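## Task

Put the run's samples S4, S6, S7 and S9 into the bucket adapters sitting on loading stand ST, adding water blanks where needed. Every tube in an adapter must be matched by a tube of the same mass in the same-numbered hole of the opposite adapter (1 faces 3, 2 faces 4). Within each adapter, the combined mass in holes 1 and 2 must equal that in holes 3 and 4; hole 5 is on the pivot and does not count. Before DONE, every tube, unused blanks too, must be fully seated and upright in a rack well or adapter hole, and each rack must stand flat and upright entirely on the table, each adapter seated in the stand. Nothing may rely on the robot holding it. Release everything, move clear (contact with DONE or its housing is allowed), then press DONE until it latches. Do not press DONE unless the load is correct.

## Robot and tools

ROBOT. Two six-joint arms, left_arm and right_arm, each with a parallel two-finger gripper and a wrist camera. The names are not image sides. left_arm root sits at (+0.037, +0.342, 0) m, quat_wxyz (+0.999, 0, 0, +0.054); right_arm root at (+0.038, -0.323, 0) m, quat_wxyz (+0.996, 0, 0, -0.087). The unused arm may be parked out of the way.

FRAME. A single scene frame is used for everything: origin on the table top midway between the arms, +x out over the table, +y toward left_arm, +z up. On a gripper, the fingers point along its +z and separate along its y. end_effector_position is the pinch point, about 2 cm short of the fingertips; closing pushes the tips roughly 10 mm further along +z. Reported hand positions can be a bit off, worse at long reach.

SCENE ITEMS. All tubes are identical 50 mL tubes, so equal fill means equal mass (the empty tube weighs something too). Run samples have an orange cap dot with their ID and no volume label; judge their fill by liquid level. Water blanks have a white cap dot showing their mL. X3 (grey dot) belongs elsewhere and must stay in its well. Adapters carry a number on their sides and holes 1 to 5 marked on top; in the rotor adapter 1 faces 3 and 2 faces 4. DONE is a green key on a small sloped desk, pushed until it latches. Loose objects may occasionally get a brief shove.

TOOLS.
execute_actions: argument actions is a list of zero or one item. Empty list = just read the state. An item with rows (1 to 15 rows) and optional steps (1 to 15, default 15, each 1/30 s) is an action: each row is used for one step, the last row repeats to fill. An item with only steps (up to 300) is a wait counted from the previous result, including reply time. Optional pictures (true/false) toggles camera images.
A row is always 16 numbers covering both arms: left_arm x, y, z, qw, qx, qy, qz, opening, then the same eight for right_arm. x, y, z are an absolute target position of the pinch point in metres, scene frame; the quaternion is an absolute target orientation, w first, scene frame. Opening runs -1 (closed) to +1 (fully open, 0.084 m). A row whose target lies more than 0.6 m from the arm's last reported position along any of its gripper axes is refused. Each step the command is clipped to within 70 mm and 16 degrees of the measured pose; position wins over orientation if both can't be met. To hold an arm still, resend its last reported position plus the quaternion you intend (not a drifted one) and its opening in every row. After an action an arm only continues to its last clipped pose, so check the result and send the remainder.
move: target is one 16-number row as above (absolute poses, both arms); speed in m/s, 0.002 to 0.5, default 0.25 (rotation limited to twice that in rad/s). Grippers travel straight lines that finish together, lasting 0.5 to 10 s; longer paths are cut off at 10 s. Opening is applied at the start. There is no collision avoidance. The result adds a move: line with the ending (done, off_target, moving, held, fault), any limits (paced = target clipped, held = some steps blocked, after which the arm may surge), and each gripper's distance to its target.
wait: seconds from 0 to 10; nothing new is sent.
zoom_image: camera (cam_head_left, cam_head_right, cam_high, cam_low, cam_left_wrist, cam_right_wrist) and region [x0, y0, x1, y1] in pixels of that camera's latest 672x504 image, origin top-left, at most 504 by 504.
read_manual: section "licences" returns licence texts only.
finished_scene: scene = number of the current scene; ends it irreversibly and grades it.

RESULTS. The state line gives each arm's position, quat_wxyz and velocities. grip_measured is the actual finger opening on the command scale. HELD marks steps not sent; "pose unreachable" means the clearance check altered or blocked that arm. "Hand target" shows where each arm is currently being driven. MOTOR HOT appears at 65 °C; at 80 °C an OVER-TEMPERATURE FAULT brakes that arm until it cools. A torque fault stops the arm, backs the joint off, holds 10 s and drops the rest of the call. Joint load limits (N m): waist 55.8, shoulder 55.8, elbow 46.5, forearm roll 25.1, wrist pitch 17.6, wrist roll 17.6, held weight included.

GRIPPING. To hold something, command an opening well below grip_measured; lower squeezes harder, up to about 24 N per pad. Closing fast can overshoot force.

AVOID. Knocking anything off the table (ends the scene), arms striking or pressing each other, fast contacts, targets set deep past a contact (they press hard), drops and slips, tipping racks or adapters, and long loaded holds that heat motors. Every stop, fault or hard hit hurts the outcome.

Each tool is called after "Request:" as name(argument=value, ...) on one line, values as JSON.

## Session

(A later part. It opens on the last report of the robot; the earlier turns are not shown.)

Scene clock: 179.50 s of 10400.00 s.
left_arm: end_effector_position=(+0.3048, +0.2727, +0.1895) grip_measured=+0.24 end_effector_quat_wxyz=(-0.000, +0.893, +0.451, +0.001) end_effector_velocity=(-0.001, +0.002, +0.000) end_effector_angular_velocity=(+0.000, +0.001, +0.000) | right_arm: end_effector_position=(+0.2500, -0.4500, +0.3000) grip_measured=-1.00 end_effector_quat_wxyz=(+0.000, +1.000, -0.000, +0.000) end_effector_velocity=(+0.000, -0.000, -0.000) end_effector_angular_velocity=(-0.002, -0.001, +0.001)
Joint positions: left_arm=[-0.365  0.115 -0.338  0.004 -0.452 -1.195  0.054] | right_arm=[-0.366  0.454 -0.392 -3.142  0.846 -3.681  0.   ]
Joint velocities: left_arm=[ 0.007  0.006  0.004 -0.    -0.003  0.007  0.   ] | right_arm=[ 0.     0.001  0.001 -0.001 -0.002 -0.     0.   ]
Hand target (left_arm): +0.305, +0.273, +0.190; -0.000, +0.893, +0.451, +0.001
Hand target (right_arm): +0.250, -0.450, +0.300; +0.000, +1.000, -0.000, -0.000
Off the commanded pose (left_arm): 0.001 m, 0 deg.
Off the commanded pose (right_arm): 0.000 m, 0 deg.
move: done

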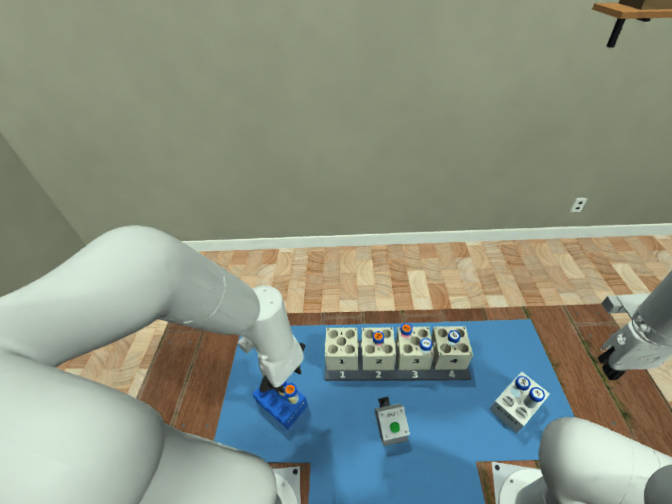

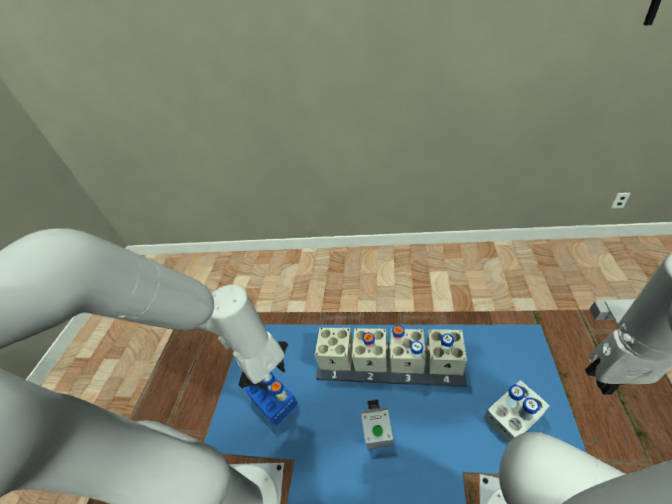

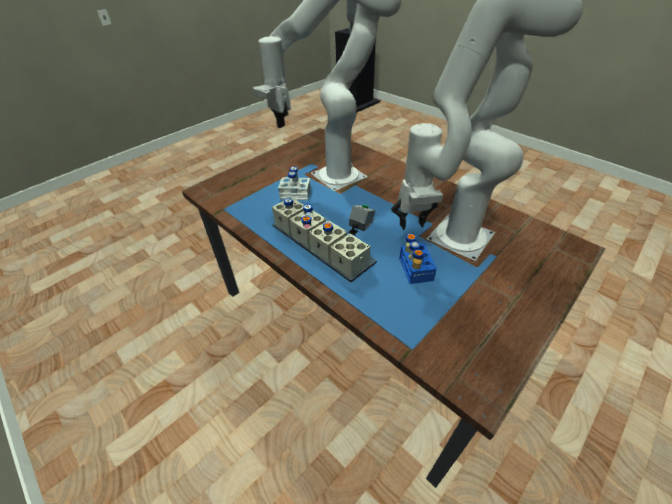

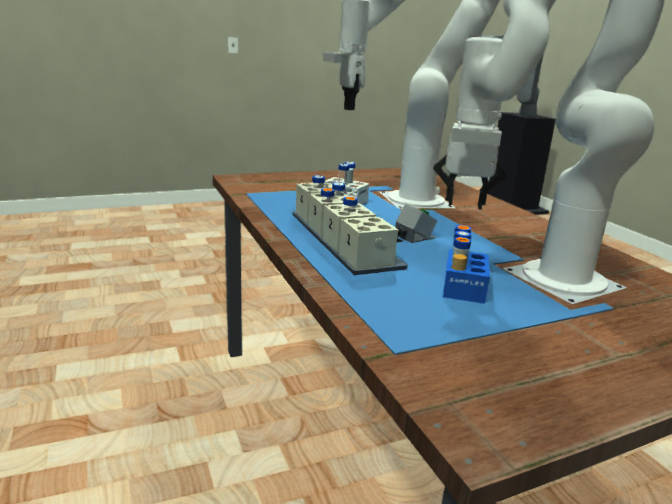

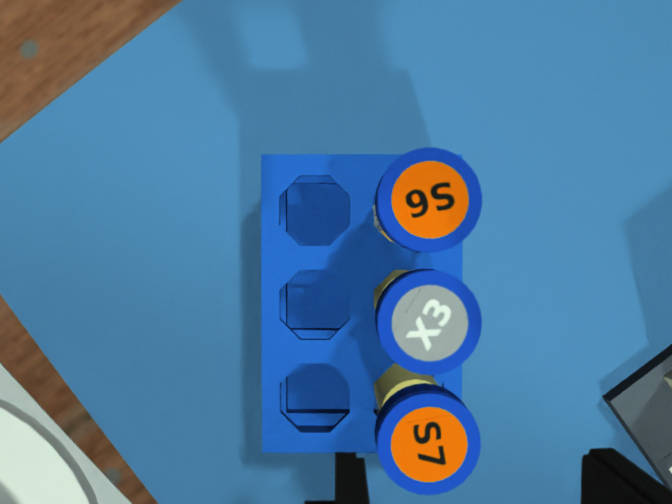

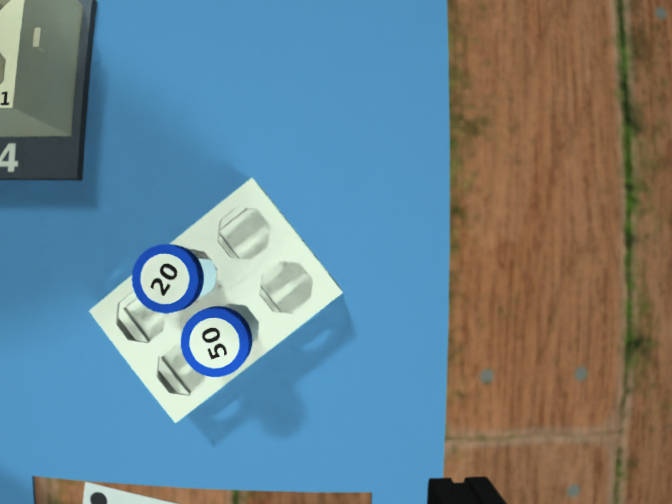

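Request:
move(target=[0.305,0.277,0.112,0,0.893,0.451,0,0.25,0.25,-0.45,0.3,0,1,0,0,-1], speed=0.1)

Request:
execute_actions(actions=[{"rows":[[0.305,0.277,0.112,0,0.893,0.451,0,-0.5,0.25,-0.45,0.3,0,1,0,0,-1]]}], pictures=false)

Request:
move(target=[0.305,0.277,0.245,0,0.893,0.451,0,-0.5,0.25,-0.45,0.3,0,1,0,0,-1], speed=0.2)

Request:
move(target=[0.435,0.112,0.22,0,1,0,0,-0.5,0.22,-0.15,0.3,0,1,0,0,-1])

Scene clock: 190.63 s of 10400.00 s.
left_arm: end_effector_position=(+0.3051, +0.2771, +0.1123) grip_measured=+0.24 end_effector_quat_wxyz=(-0.000, +0.893, +0.451, +0.000) end_effector_velocity=(+0.001, -0.000, -0.002) end_effector_angular_velocity=(+0.000, -0.000, -0.001) | right_arm: end_effector_position=(+0.2500, -0.4500, +0.3000) grip_measured=-1.00 end_effector_quat_wxyz=(-0.000, +1.000, -0.000, -0.000) end_effector_velocity=(+0.000, -0.000, +0.000) end_effector_angular_velocity=(-0.001, -0.001, +0.000)
Joint positions: left_arm=[-0.348 -0.139 -0.314  0.003 -0.174 -1.179  0.054] | right_arm=[-0.366  0.454 -0.392 -3.142  0.846 -3.681  0.   ]
Joint velocities: left_arm=[-0.    -0.008 -0.002  0.001  0.007  0.     0.   ] | right_arm=[-0.     0.001 -0.001 -0.001  0.    -0.     0.   ]
Hand target (left_arm): +0.305, +0.277, +0.112; -0.000, +0.893, +0.451, +0.000
Hand target (right_arm): +0.250, -0.450, +0.300; -0.000, +1.000, -0.000, -0.000
Off the commanded pose (left_arm): 0.000 m, 0 deg.
Off the commanded pose (right_arm): 0.000 m, 0 deg.
After step 90, 6.77 s passed at rest.
move: done

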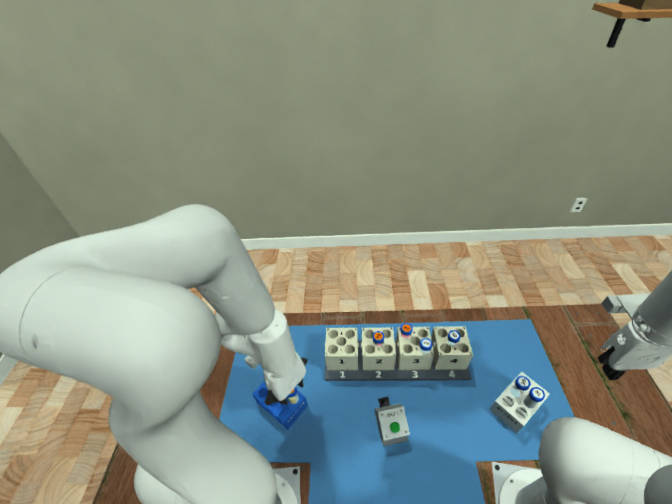

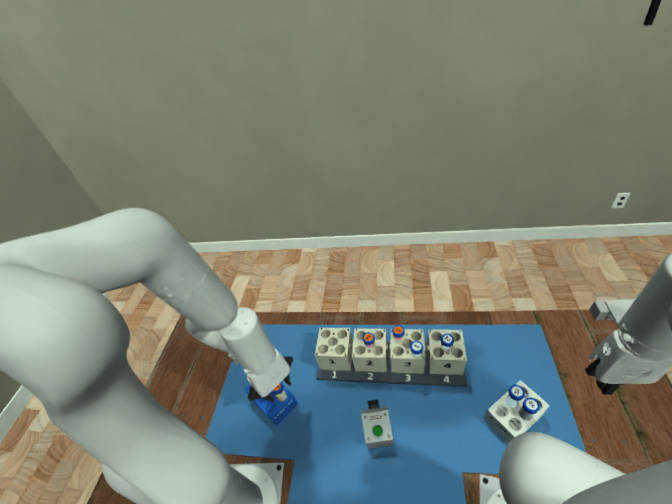

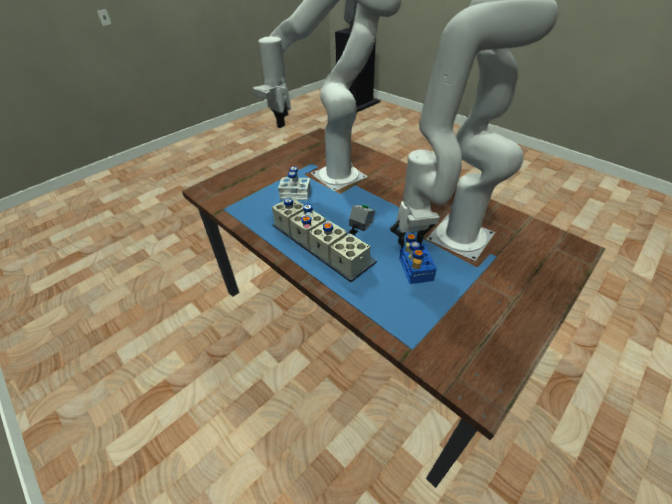

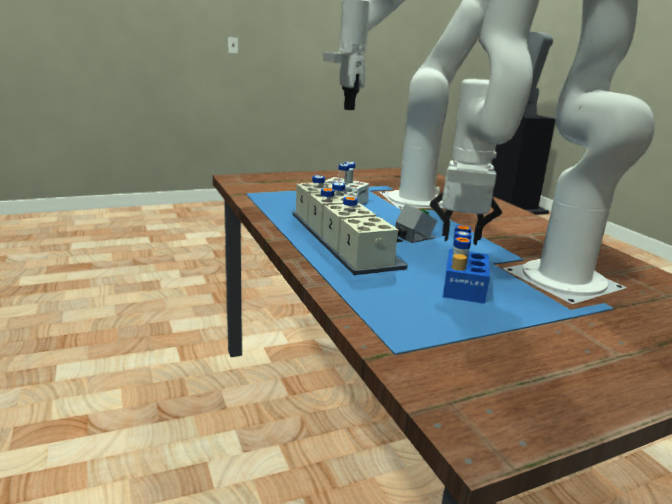

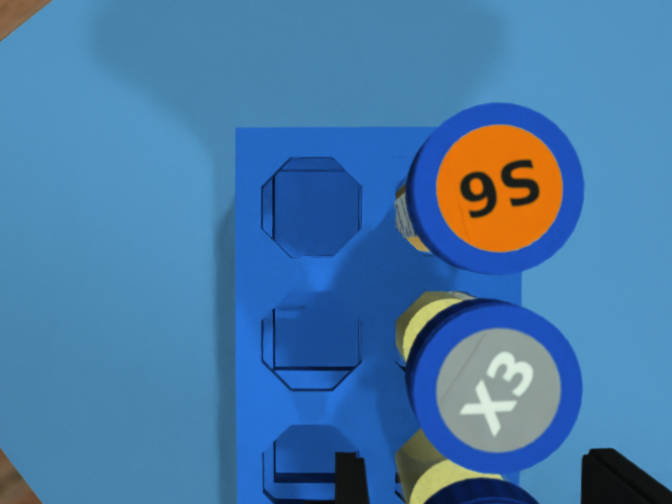

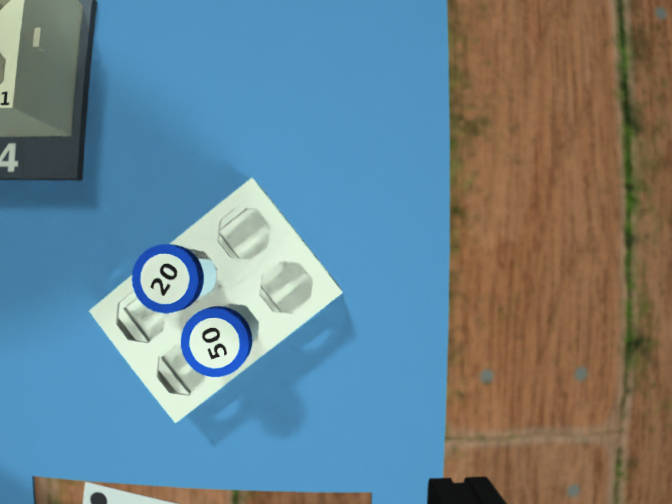

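Scene clock: 191.13 s of 10400.00 s.
left_arm: end_effector_position=(+0.3050, +0.2770, +0.1120) grip_measured=-0.26 end_effector_quat_wxyz=(-0.000, +0.893, +0.451, +0.000) end_effector_velocity=(-0.001, -0.000, -0.000) end_effector_angular_velocity=(-0.000, +0.001, +0.000) | right_arm: end_effector_position=(+0.2500, -0.4500, +0.3000) grip_measured=-1.00 end_effector_quat_wxyz=(-0.000, +1.000, -0.000, -0.000) end_effector_velocity=(+0.000, -0.000, +0.000) end_effector_angular_velocity=(-0.001, -0.001, +0.001)
Joint positions: left_arm=[-0.348 -0.14  -0.314  0.    -0.174 -1.175  0.033] | right_arm=[-0.366  0.454 -0.392 -3.142  0.846 -3.681  0.   ]
Joint velocities: left_arm=[-0.001 -0.001  0.001 -0.003  0.     0.002 -0.   ] | right_arm=[ 0.001  0.    -0.001 -0.    -0.001  0.     0.   ]
Hand target (left_arm): +0.305, +0.277, +0.112; -0.000, +0.893, +0.451, +0.000
Hand target (right_arm): +0.250, -0.450, +0.300; -0.000, +1.000, +0.000, +0.000
Off the commanded pose (left_arm): 0.000 m, 0 deg.
Off the commanded pose (right_arm): 0.000 m, 0 deg.
Steps of this call (steps 1 to 15: all 15 steps of this action). Readings (end_effector_position):
1: left_arm (+0.3051, +0.2771, +0.1122) | right_arm (+0.2500, -0.4500, +0.3000)
2: left_arm (+0.3051, +0.2771, +0.1122) | right_arm (+0.2500, -0.4500, +0.3000)
4: left_arm (+0.3051, +0.2771, +0.1121) | right_arm (+0.2500, -0.4500, +0.3000)
8: left_arm (+0.3050, +0.2770, +0.1120) | right_arm (+0.2500, -0.4500, +0.3000)
15: the state above

Scene clock: 192.73 s of 10400.00 s.
left_arm: end_effector_position=(+0.3048, +0.2768, +0.2446) grip_measured=-0.26 end_effector_quat_wxyz=(+0.000, +0.893, +0.451, -0.000) end_effector_velocity=(-0.000, +0.000, +0.003) end_effector_angular_velocity=(-0.000, -0.001, +0.001) | right_arm: end_effector_position=(+0.2500, -0.4500, +0.3000) grip_measured=-1.00 end_effector_quat_wxyz=(-0.000, +1.000, +0.000, +0.000) end_effector_velocity=(-0.000, +0.000, -0.000) end_effector_angular_velocity=(+0.001, +0.001, -0.000)
Joint positions: left_arm=[-0.348  0.257 -0.383 -0.001 -0.64  -1.174  0.033] | right_arm=[-0.366  0.454 -0.392 -3.142  0.846 -3.681  0.   ]
Joint velocities: left_arm=[ 0.001  0.008 -0.001  0.    -0.009 -0.001 -0.   ] | right_arm=[-0.001 -0.     0.001  0.    -0.    -0.001  0.   ]
Hand target (left_arm): +0.305, +0.277, +0.245; +0.000, +0.893, +0.451, -0.000
Hand target (right_arm): +0.250, -0.450, +0.300; -0.000, +1.000, +0.000, +0.000
Off the commanded pose (left_arm): 0.000 m, 0 deg.
Off the commanded pose (right_arm): 0.000 m, 0 deg.
move: done

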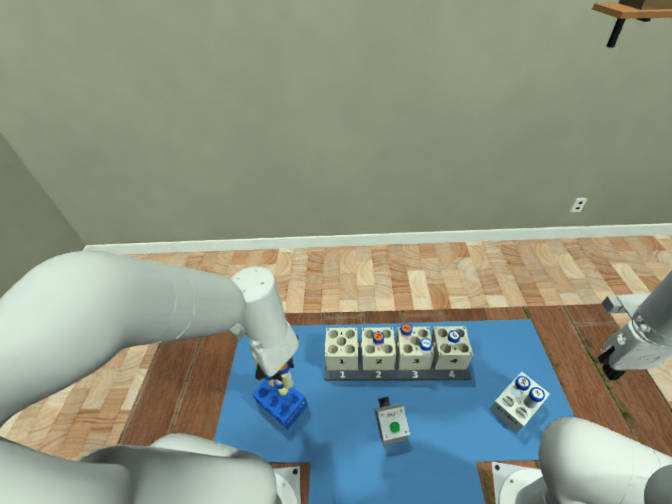

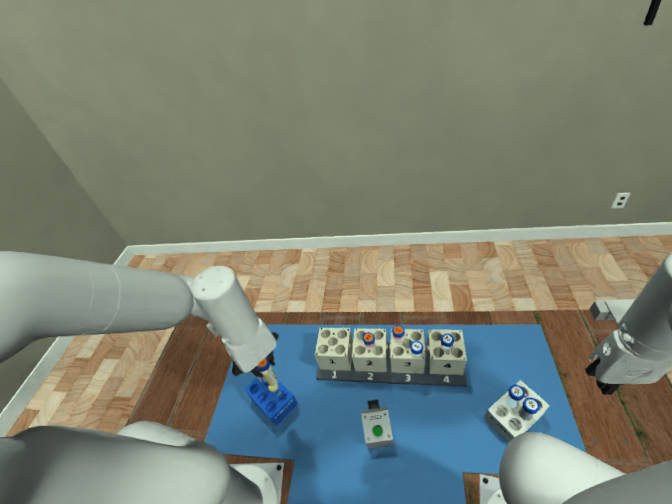

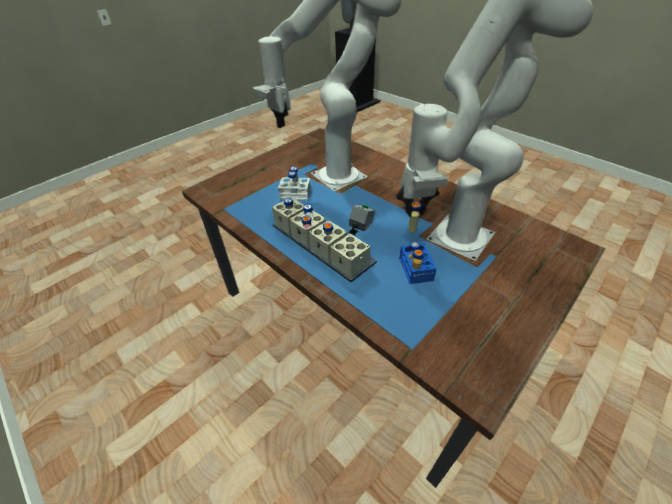

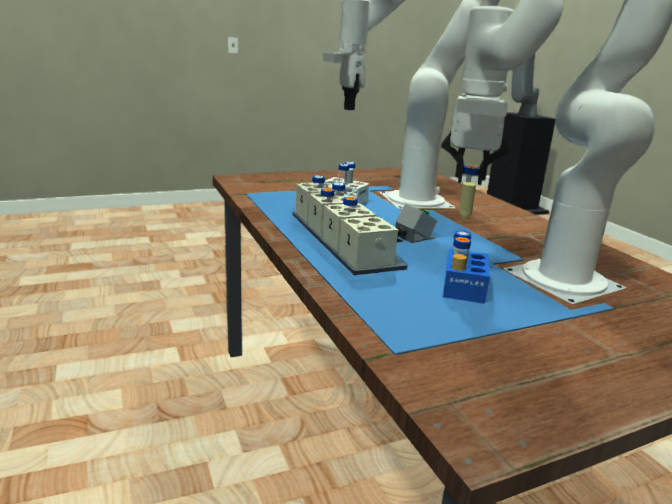

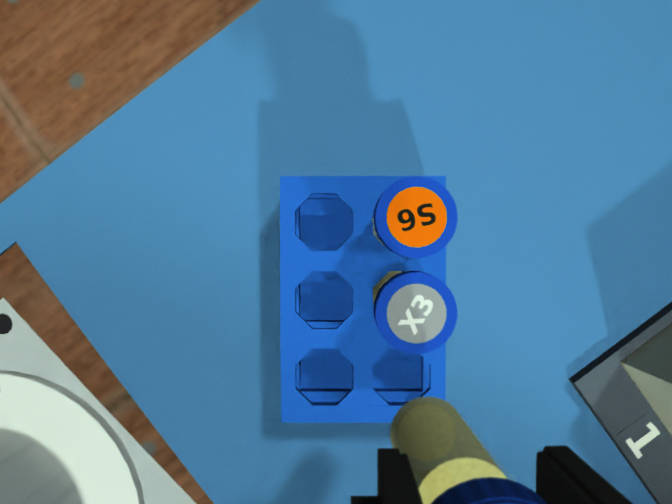

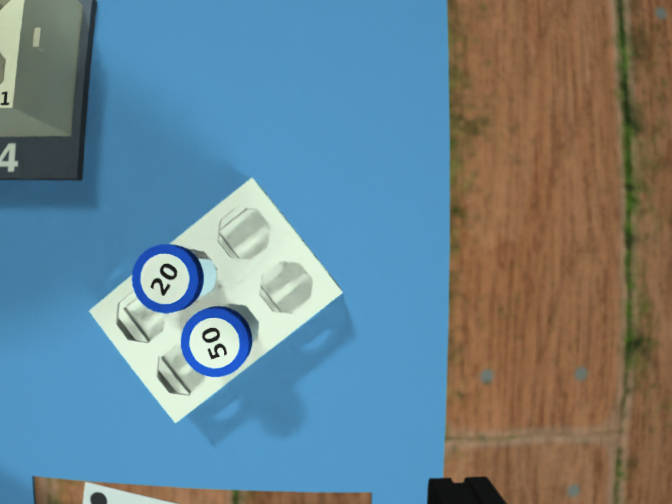

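Scene clock: 195.27 s of 10400.00 s.
left_arm: end_effector_position=(+0.4351, +0.1122, +0.2203) grip_measured=-0.26 end_effector_quat_wxyz=(+0.000, +1.000, +0.000, -0.000) end_effector_velocity=(+0.001, -0.001, -0.000) end_effector_angular_velocity=(-0.001, +0.002, -0.006) | right_arm: end_effector_position=(+0.2202, -0.1510, +0.3001) grip_measured=-1.00 end_effector_quat_wxyz=(-0.001, +1.000, -0.000, -0.002) end_effector_velocity=(+0.000, +0.002, -0.000) end_effector_angular_velocity=(-0.004, -0.002, -0.001)
Joint positions: left_arm=[-0.633 -0.265 -0.841 -0.001 -0.576 -0.524  0.033] | right_arm=[ 0.926  0.442 -0.399 -3.136  0.842 -2.393  0.   ]
Joint velocities: left_arm=[ 0.    -0.003 -0.004 -0.004 -0.001  0.009 -0.   ] | right_arm=[ 0.01  -0.007 -0.003 -0.006 -0.003  0.014  0.   ]
Hand target (left_arm): +0.435, +0.112, +0.220; +0.000, +1.000, +0.000, -0.000
Hand target (right_arm): +0.220, -0.151, +0.300; -0.001, +1.000, -0.000, -0.001
Off the commanded pose (left_arm): 0.000 m, 0 deg.
Off the commanded pose (right_arm): 0.001 m, 0 deg.
move: done

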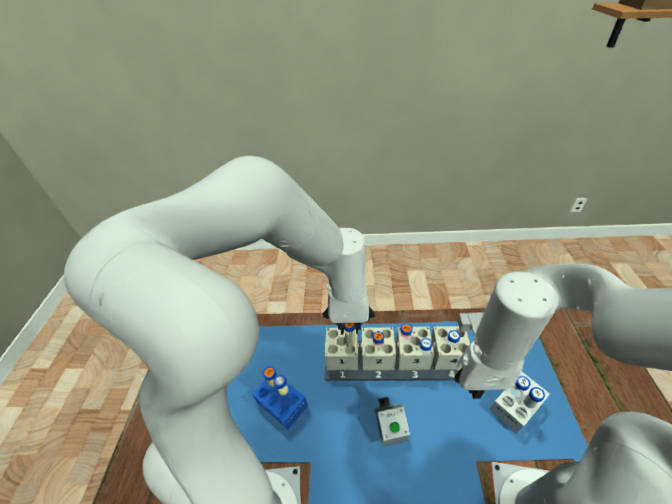

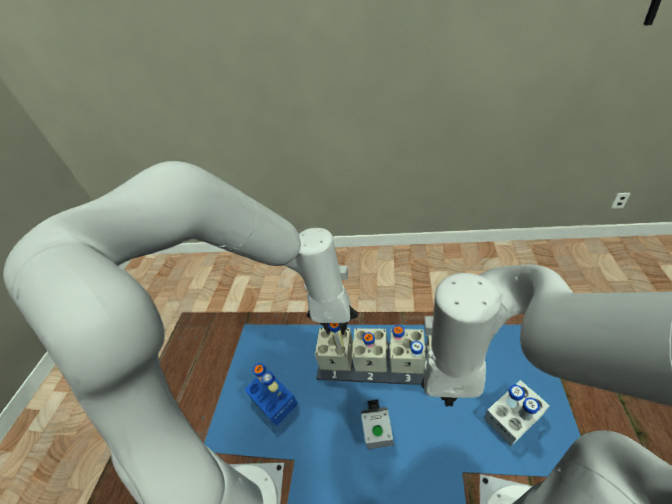

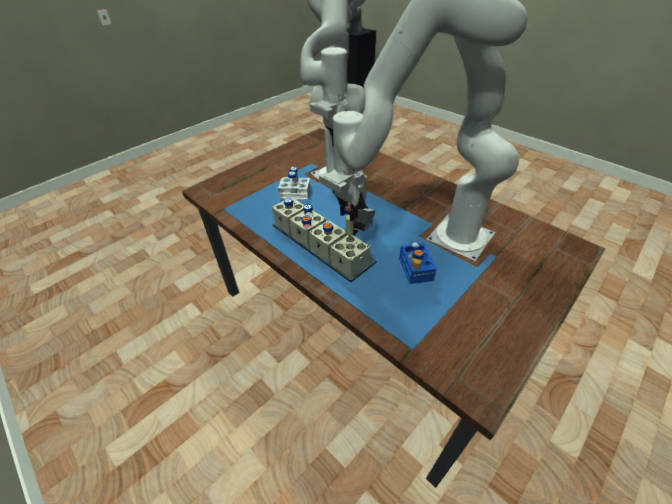

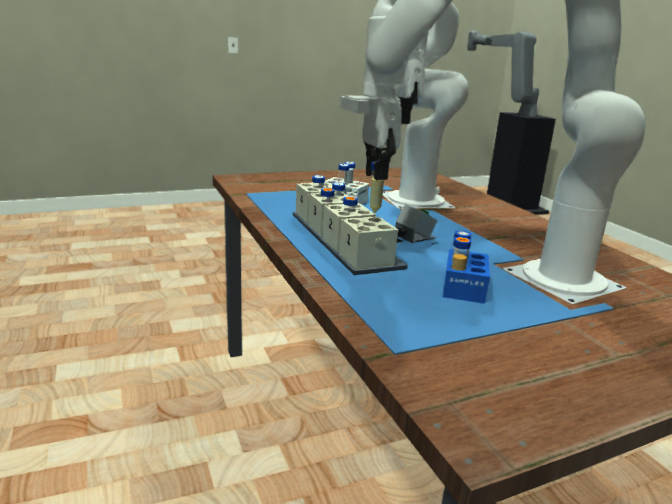

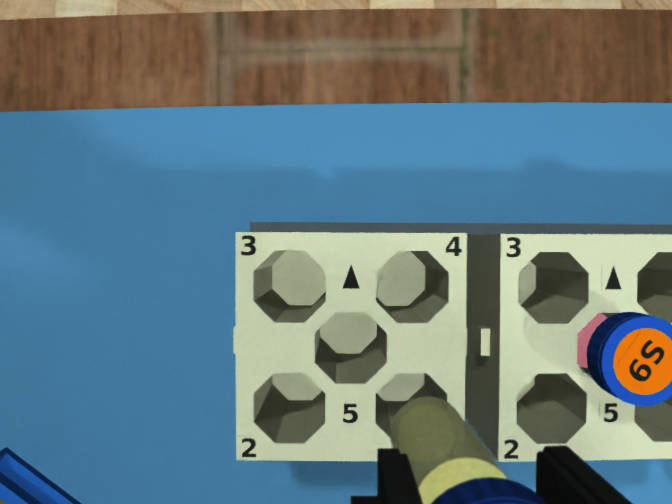

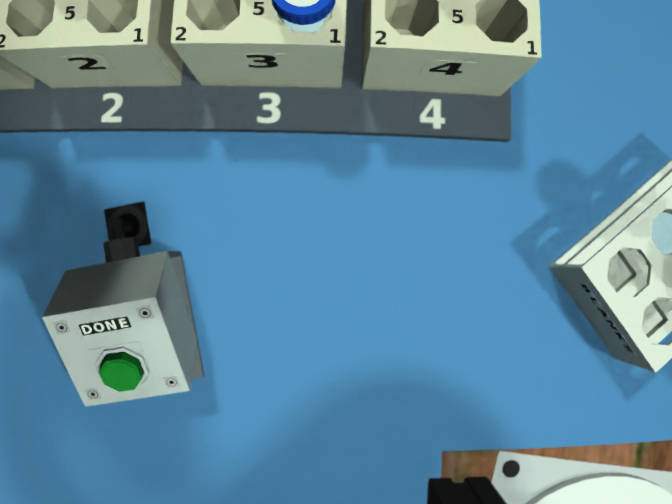

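Request:
move(target=[0.435,0.1135,0.128,0,1,0,0,-0.5,0.22,-0.15,0.3,0,1,0,0,-1], speed=0.06)

Request:
execute_actions(actions=[{"rows":[[0.435,0.1135,0.128,0,1,0,0,0.2,0.22,-0.15,0.3,0,1,0,0,-1]],"steps":12}], pictures=false)

Request:
move(target=[0.435,0.1135,0.2,0,1,0,0,0.2,0.22,-0.15,0.3,0,1,0,0,-1])

Request:
move(target=[0.354,0.343,0.19,0,0.893,0.451,0,0.25,0.2,-0.04,0.25,0,1,0,0,-1])

Scene clock: 207.90 s of 10400.00 s.
left_arm: end_effector_position=(+0.4351, +0.1135, +0.1283) grip_measured=-0.26 end_effector_quat_wxyz=(-0.000, +1.000, +0.000, +0.000) end_effector_velocity=(+0.000, -0.000, -0.003) end_effector_angular_velocity=(-0.000, -0.000, +0.001) | right_arm: end_effector_position=(+0.2200, -0.1500, +0.3000) grip_measured=-1.00 end_effector_quat_wxyz=(-0.000, +1.000, +0.000, -0.000) end_effector_velocity=(-0.000, -0.000, -0.000) end_effector_angular_velocity=(-0.001, +0.001, -0.000)
Joint positions: left_arm=[-0.631 -0.441 -0.808  0.001 -0.367 -0.523  0.033] | right_arm=[ 0.933  0.44  -0.4   -3.142  0.841 -2.382  0.   ]
Joint velocities: left_arm=[-0.    -0.006 -0.    -0.001  0.006 -0.    -0.   ] | right_arm=[-0.    -0.002  0.     0.    -0.    -0.     0.   ]
Hand target (left_arm): +0.435, +0.114, +0.128; -0.000, +1.000, +0.000, +0.000
Hand target (right_arm): +0.220, -0.150, +0.300; +0.000, +1.000, +0.000, -0.000
Off the commanded pose (left_arm): 0.000 m, 0 deg.
Off the commanded pose (right_arm): 0.000 m, 0 deg.
After step 90, 7.67 s passed at rest.
move: done

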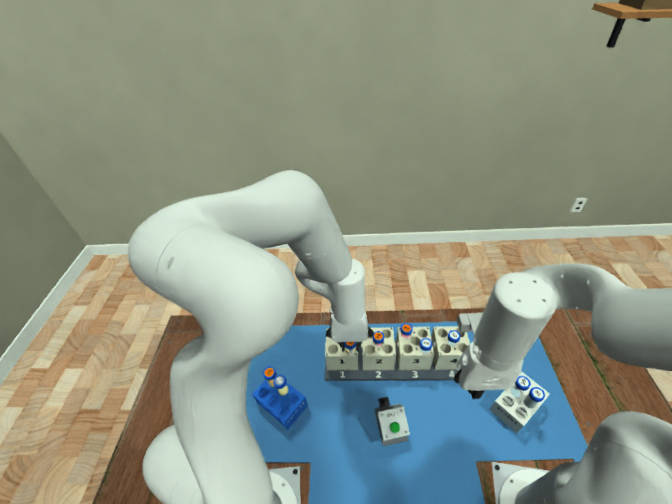

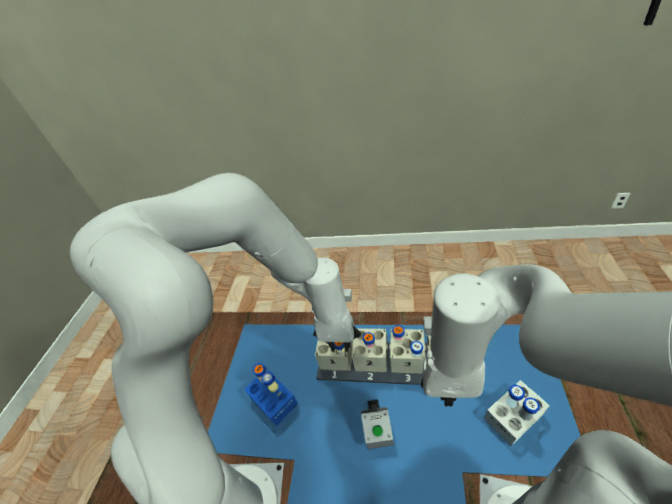

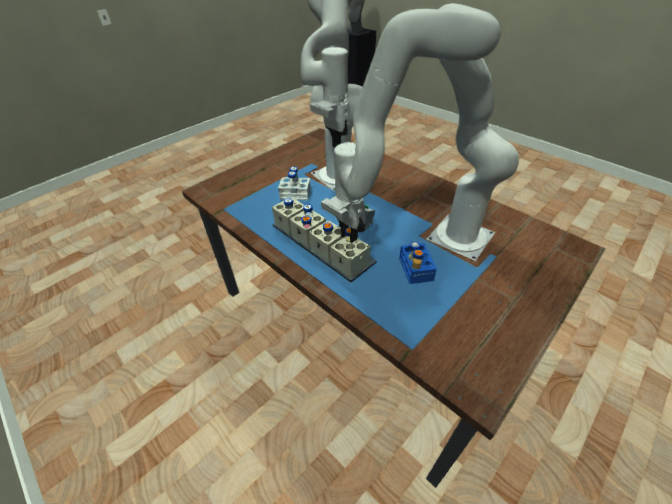

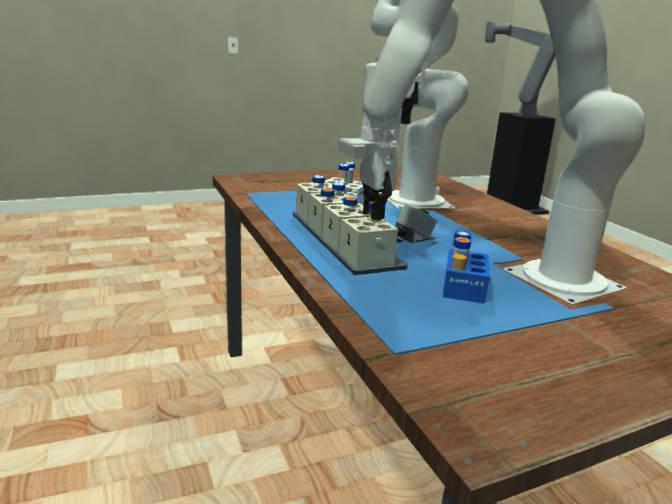

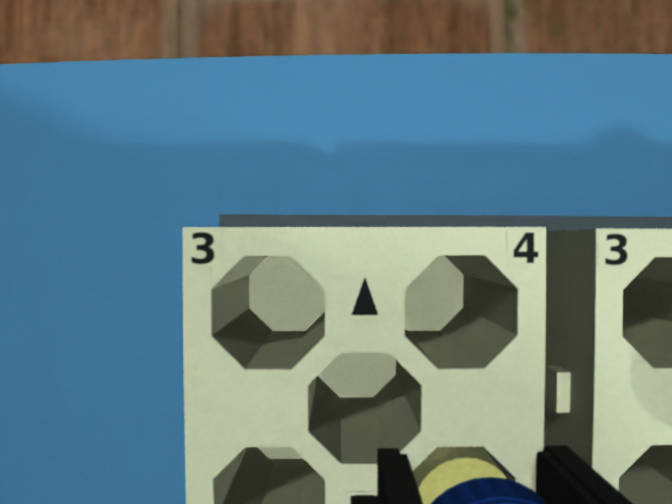

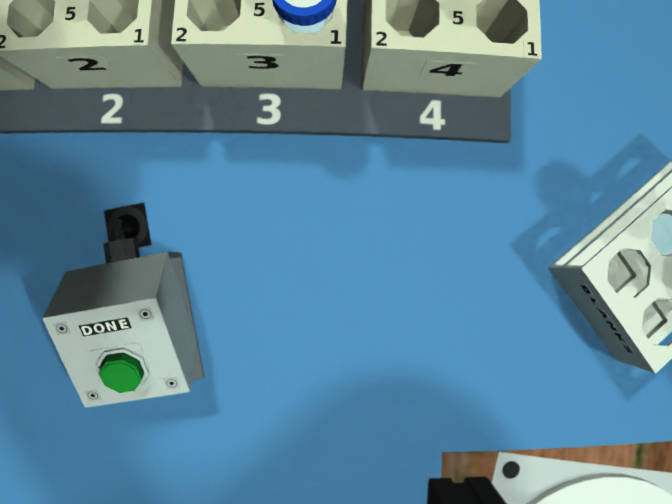

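Scene clock: 208.30 s of 10400.00 s.
left_arm: end_effector_position=(+0.4350, +0.1135, +0.1280) grip_measured=+0.18 end_effector_quat_wxyz=(+0.000, +1.000, +0.000, +0.000) end_effector_velocity=(+0.000, +0.000, +0.000) end_effector_angular_velocity=(-0.001, -0.000, +0.001) | right_arm: end_effector_position=(+0.2200, -0.1500, +0.3000) grip_measured=-1.00 end_effector_quat_wxyz=(-0.000, +1.000, +0.000, -0.000) end_effector_velocity=(+0.000, +0.000, +0.000) end_effector_angular_velocity=(+0.000, -0.001, +0.001)
Joint positions: left_arm=[-0.631 -0.441 -0.807  0.    -0.366 -0.522  0.052] | right_arm=[ 0.933  0.44  -0.4   -3.142  0.841 -2.382  0.   ]
Joint velocities: left_arm=[ 0.     0.001  0.    -0.001 -0.    -0.     0.003] | right_arm=[ 0.  0. -0. -0. -0. -0.  0.]
Hand target (left_arm): +0.435, +0.114, +0.128; -0.000, +1.000, +0.000, +0.000
Hand target (right_arm): +0.220, -0.150, +0.300; +0.000, +1.000, +0.000, -0.000
Off the commanded pose (left_arm): 0.000 m, 0 deg.
Off the commanded pose (right_arm): 0.000 m, 0 deg.
Steps of this call (steps 1 to 12: all 12 steps of this action). Readings (end_effector_position):
1: left_arm (+0.4351, +0.1135, +0.1282) | right_arm (+0.2200, -0.1500, +0.3000)
2: left_arm (+0.4351, +0.1135, +0.1282) | right_arm (+0.2200, -0.1500, +0.3000)
4: left_arm (+0.4352, +0.1134, +0.1282) | right_arm (+0.2200, -0.1500, +0.3000)
8: left_arm (+0.4351, +0.1134, +0.1281) | right_arm (+0.2200, -0.1500, +0.3000)
12: the state above

Scene clock: 209.53 s of 10400.00 s.
left_arm: end_effector_position=(+0.4348, +0.1135, +0.1996) grip_measured=+0.19 end_effector_quat_wxyz=(+0.000, +1.000, -0.000, -0.000) end_effector_velocity=(+0.000, +0.000, +0.003) end_effector_angular_velocity=(+0.000, -0.001, -0.000) | right_arm: end_effector_position=(+0.2200, -0.1500, +0.3000) grip_measured=-1.00 end_effector_quat_wxyz=(+0.000, +1.000, -0.000, -0.000) end_effector_velocity=(+0.000, +0.000, +0.000) end_effector_angular_velocity=(+0.001, -0.001, -0.000)
Joint positions: left_arm=[-0.631 -0.299 -0.827 -0.001 -0.528 -0.522  0.052] | right_arm=[ 0.933  0.44  -0.4   -3.142  0.841 -2.382  0.   ]
Joint velocities: left_arm=[ 0.     0.005 -0.002  0.001 -0.006 -0.001  0.   ] | right_arm=[-0.     0.    -0.001  0.    -0.    -0.     0.   ]
Hand target (left_arm): +0.435, +0.113, +0.200; +0.000, +1.000, -0.000, -0.000
Hand target (right_arm): +0.220, -0.150, +0.300; +0.000, +1.000, +0.000, -0.000
Off the commanded pose (left_arm): 0.000 m, 0 deg.
Off the commanded pose (right_arm): 0.000 m, 0 deg.
move: done

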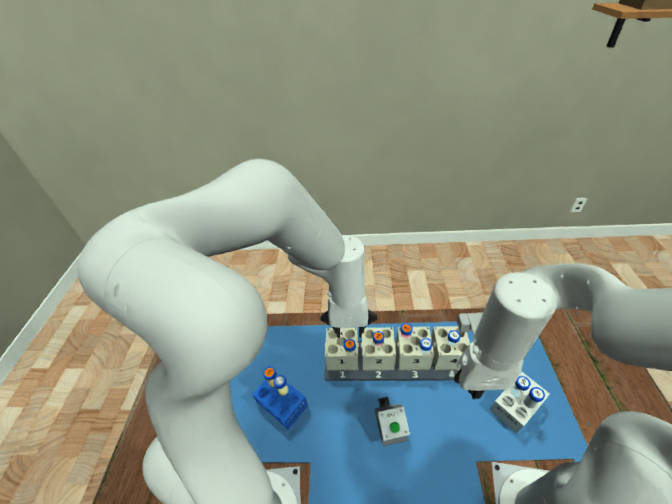

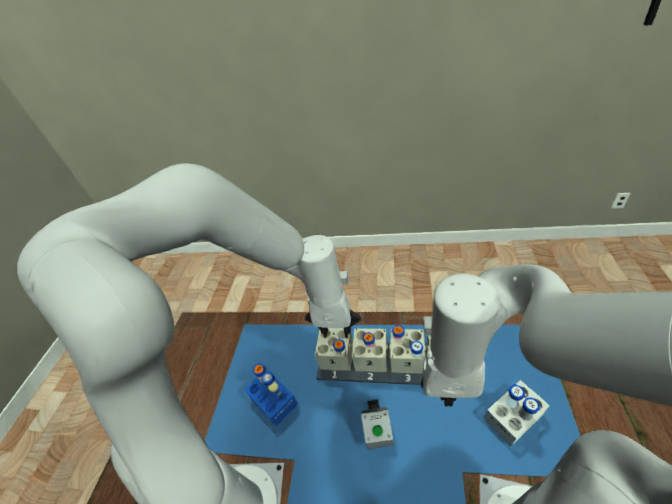

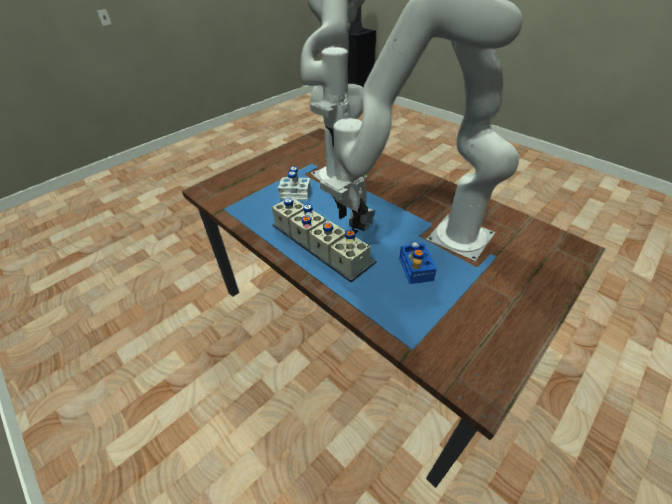

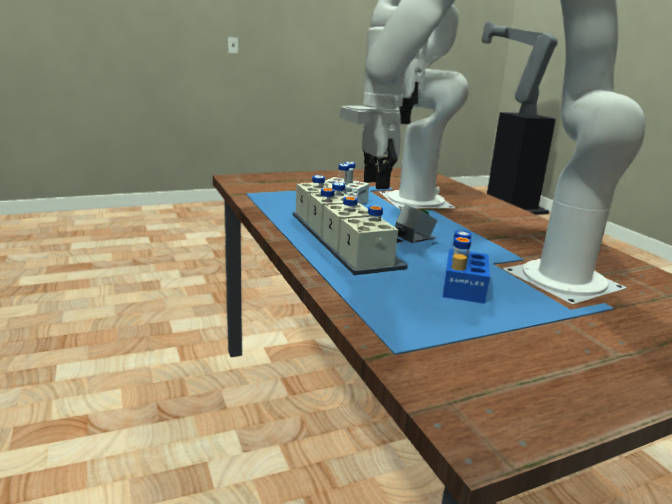

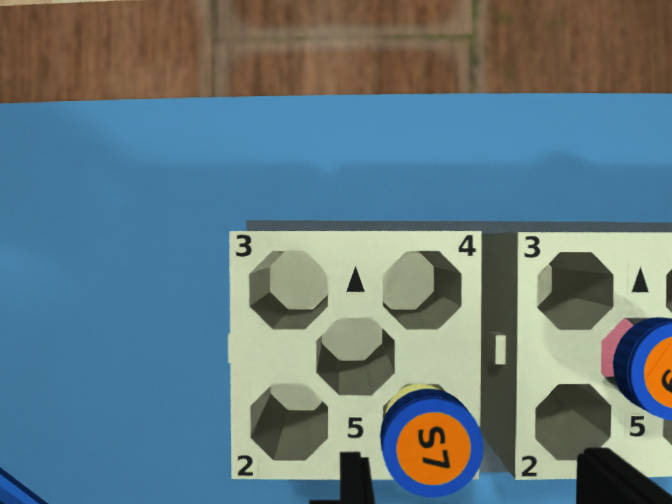

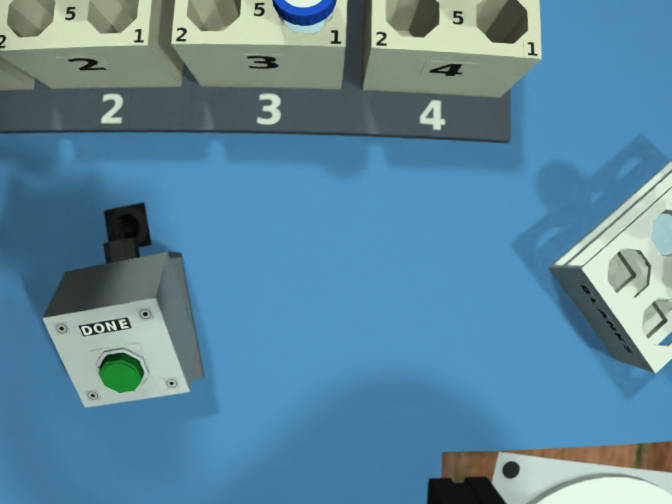

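Scene clock: 212.03 s of 10400.00 s.
left_arm: end_effector_position=(+0.3539, +0.3429, +0.1898) grip_measured=+0.24 end_effector_quat_wxyz=(-0.000, +0.893, +0.451, +0.001) end_effector_velocity=(+0.000, +0.002, +0.000) end_effector_angular_velocity=(-0.000, -0.000, +0.006) | right_arm: end_effector_position=(+0.2004, -0.0404, +0.2505) grip_measured=-1.00 end_effector_quat_wxyz=(+0.000, +1.000, -0.000, -0.000) end_effector_velocity=(-0.000, +0.001, +0.000) end_effector_angular_velocity=(+0.001, -0.000, -0.000)
Joint positions: left_arm=[-0.108  0.006 -0.44   0.003 -0.445 -0.937  0.054] | right_arm=[ 1.222  0.118 -0.511 -3.141  0.629 -2.093  0.   ]
Joint velocities: left_arm=[ 0.006  0.001 -0.    -0.    -0.     0.001 -0.   ] | right_arm=[ 0.002 -0.003 -0.002  0.001 -0.001  0.001  0.   ]
Hand target (left_arm): +0.354, +0.343, +0.190; -0.000, +0.893, +0.451, +0.001
Hand target (right_arm): +0.200, -0.040, +0.250; +0.000, +1.000, -0.000, -0.000
Off the commanded pose (left_arm): 0.000 m, 0 deg.
Off the commanded pose (right_arm): 0.001 m, 0 deg.
move: done

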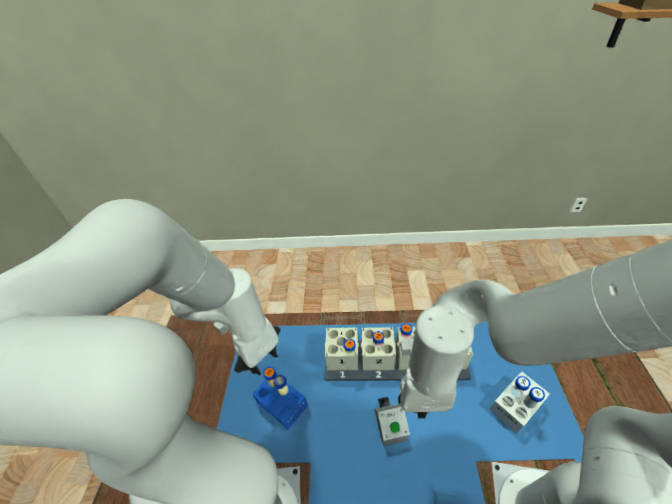

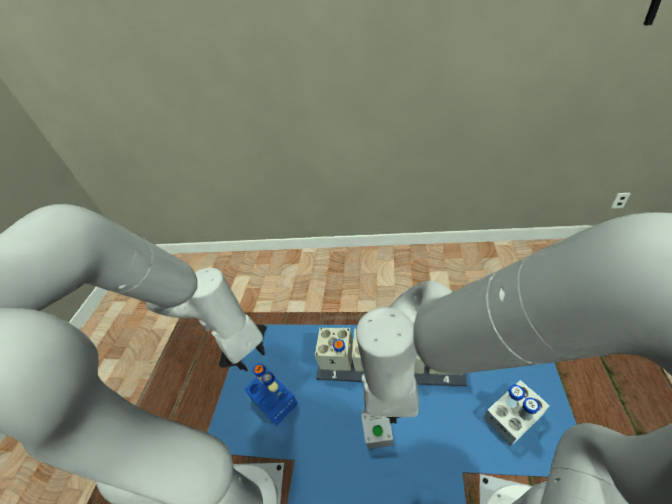

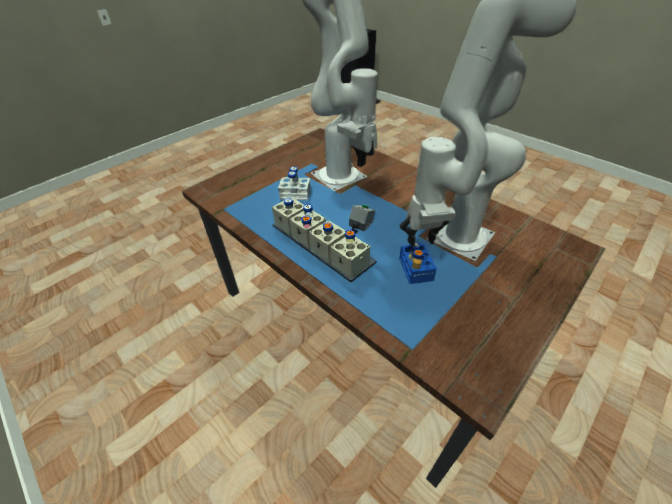

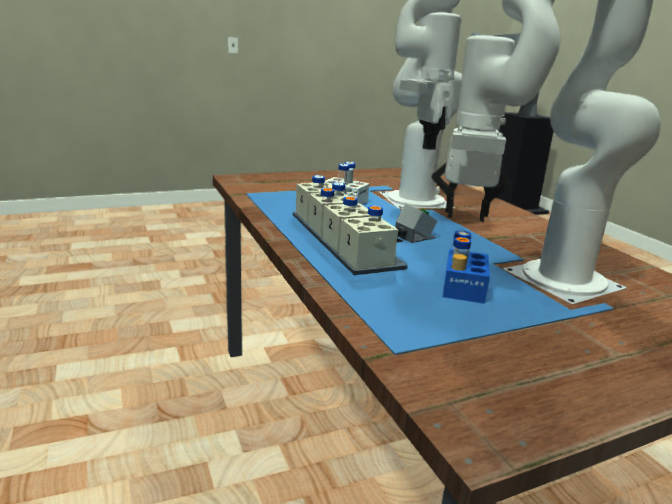

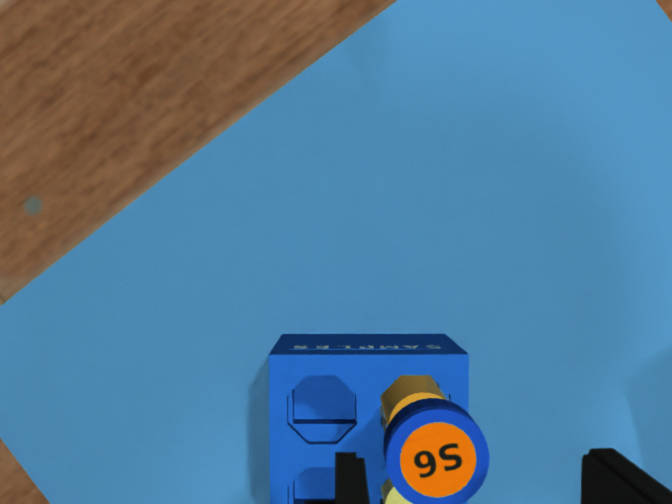

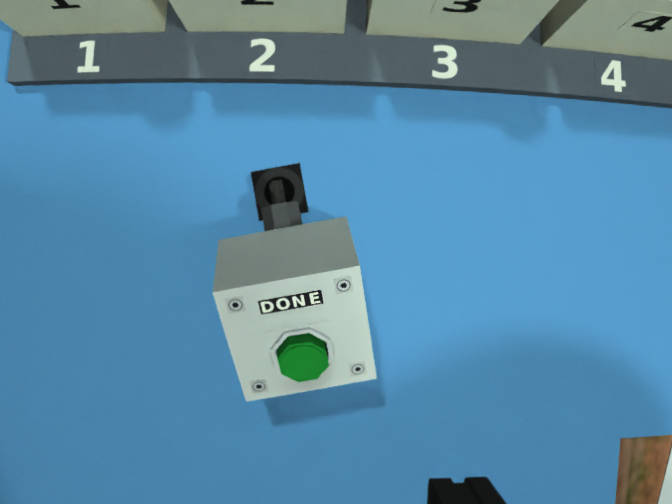

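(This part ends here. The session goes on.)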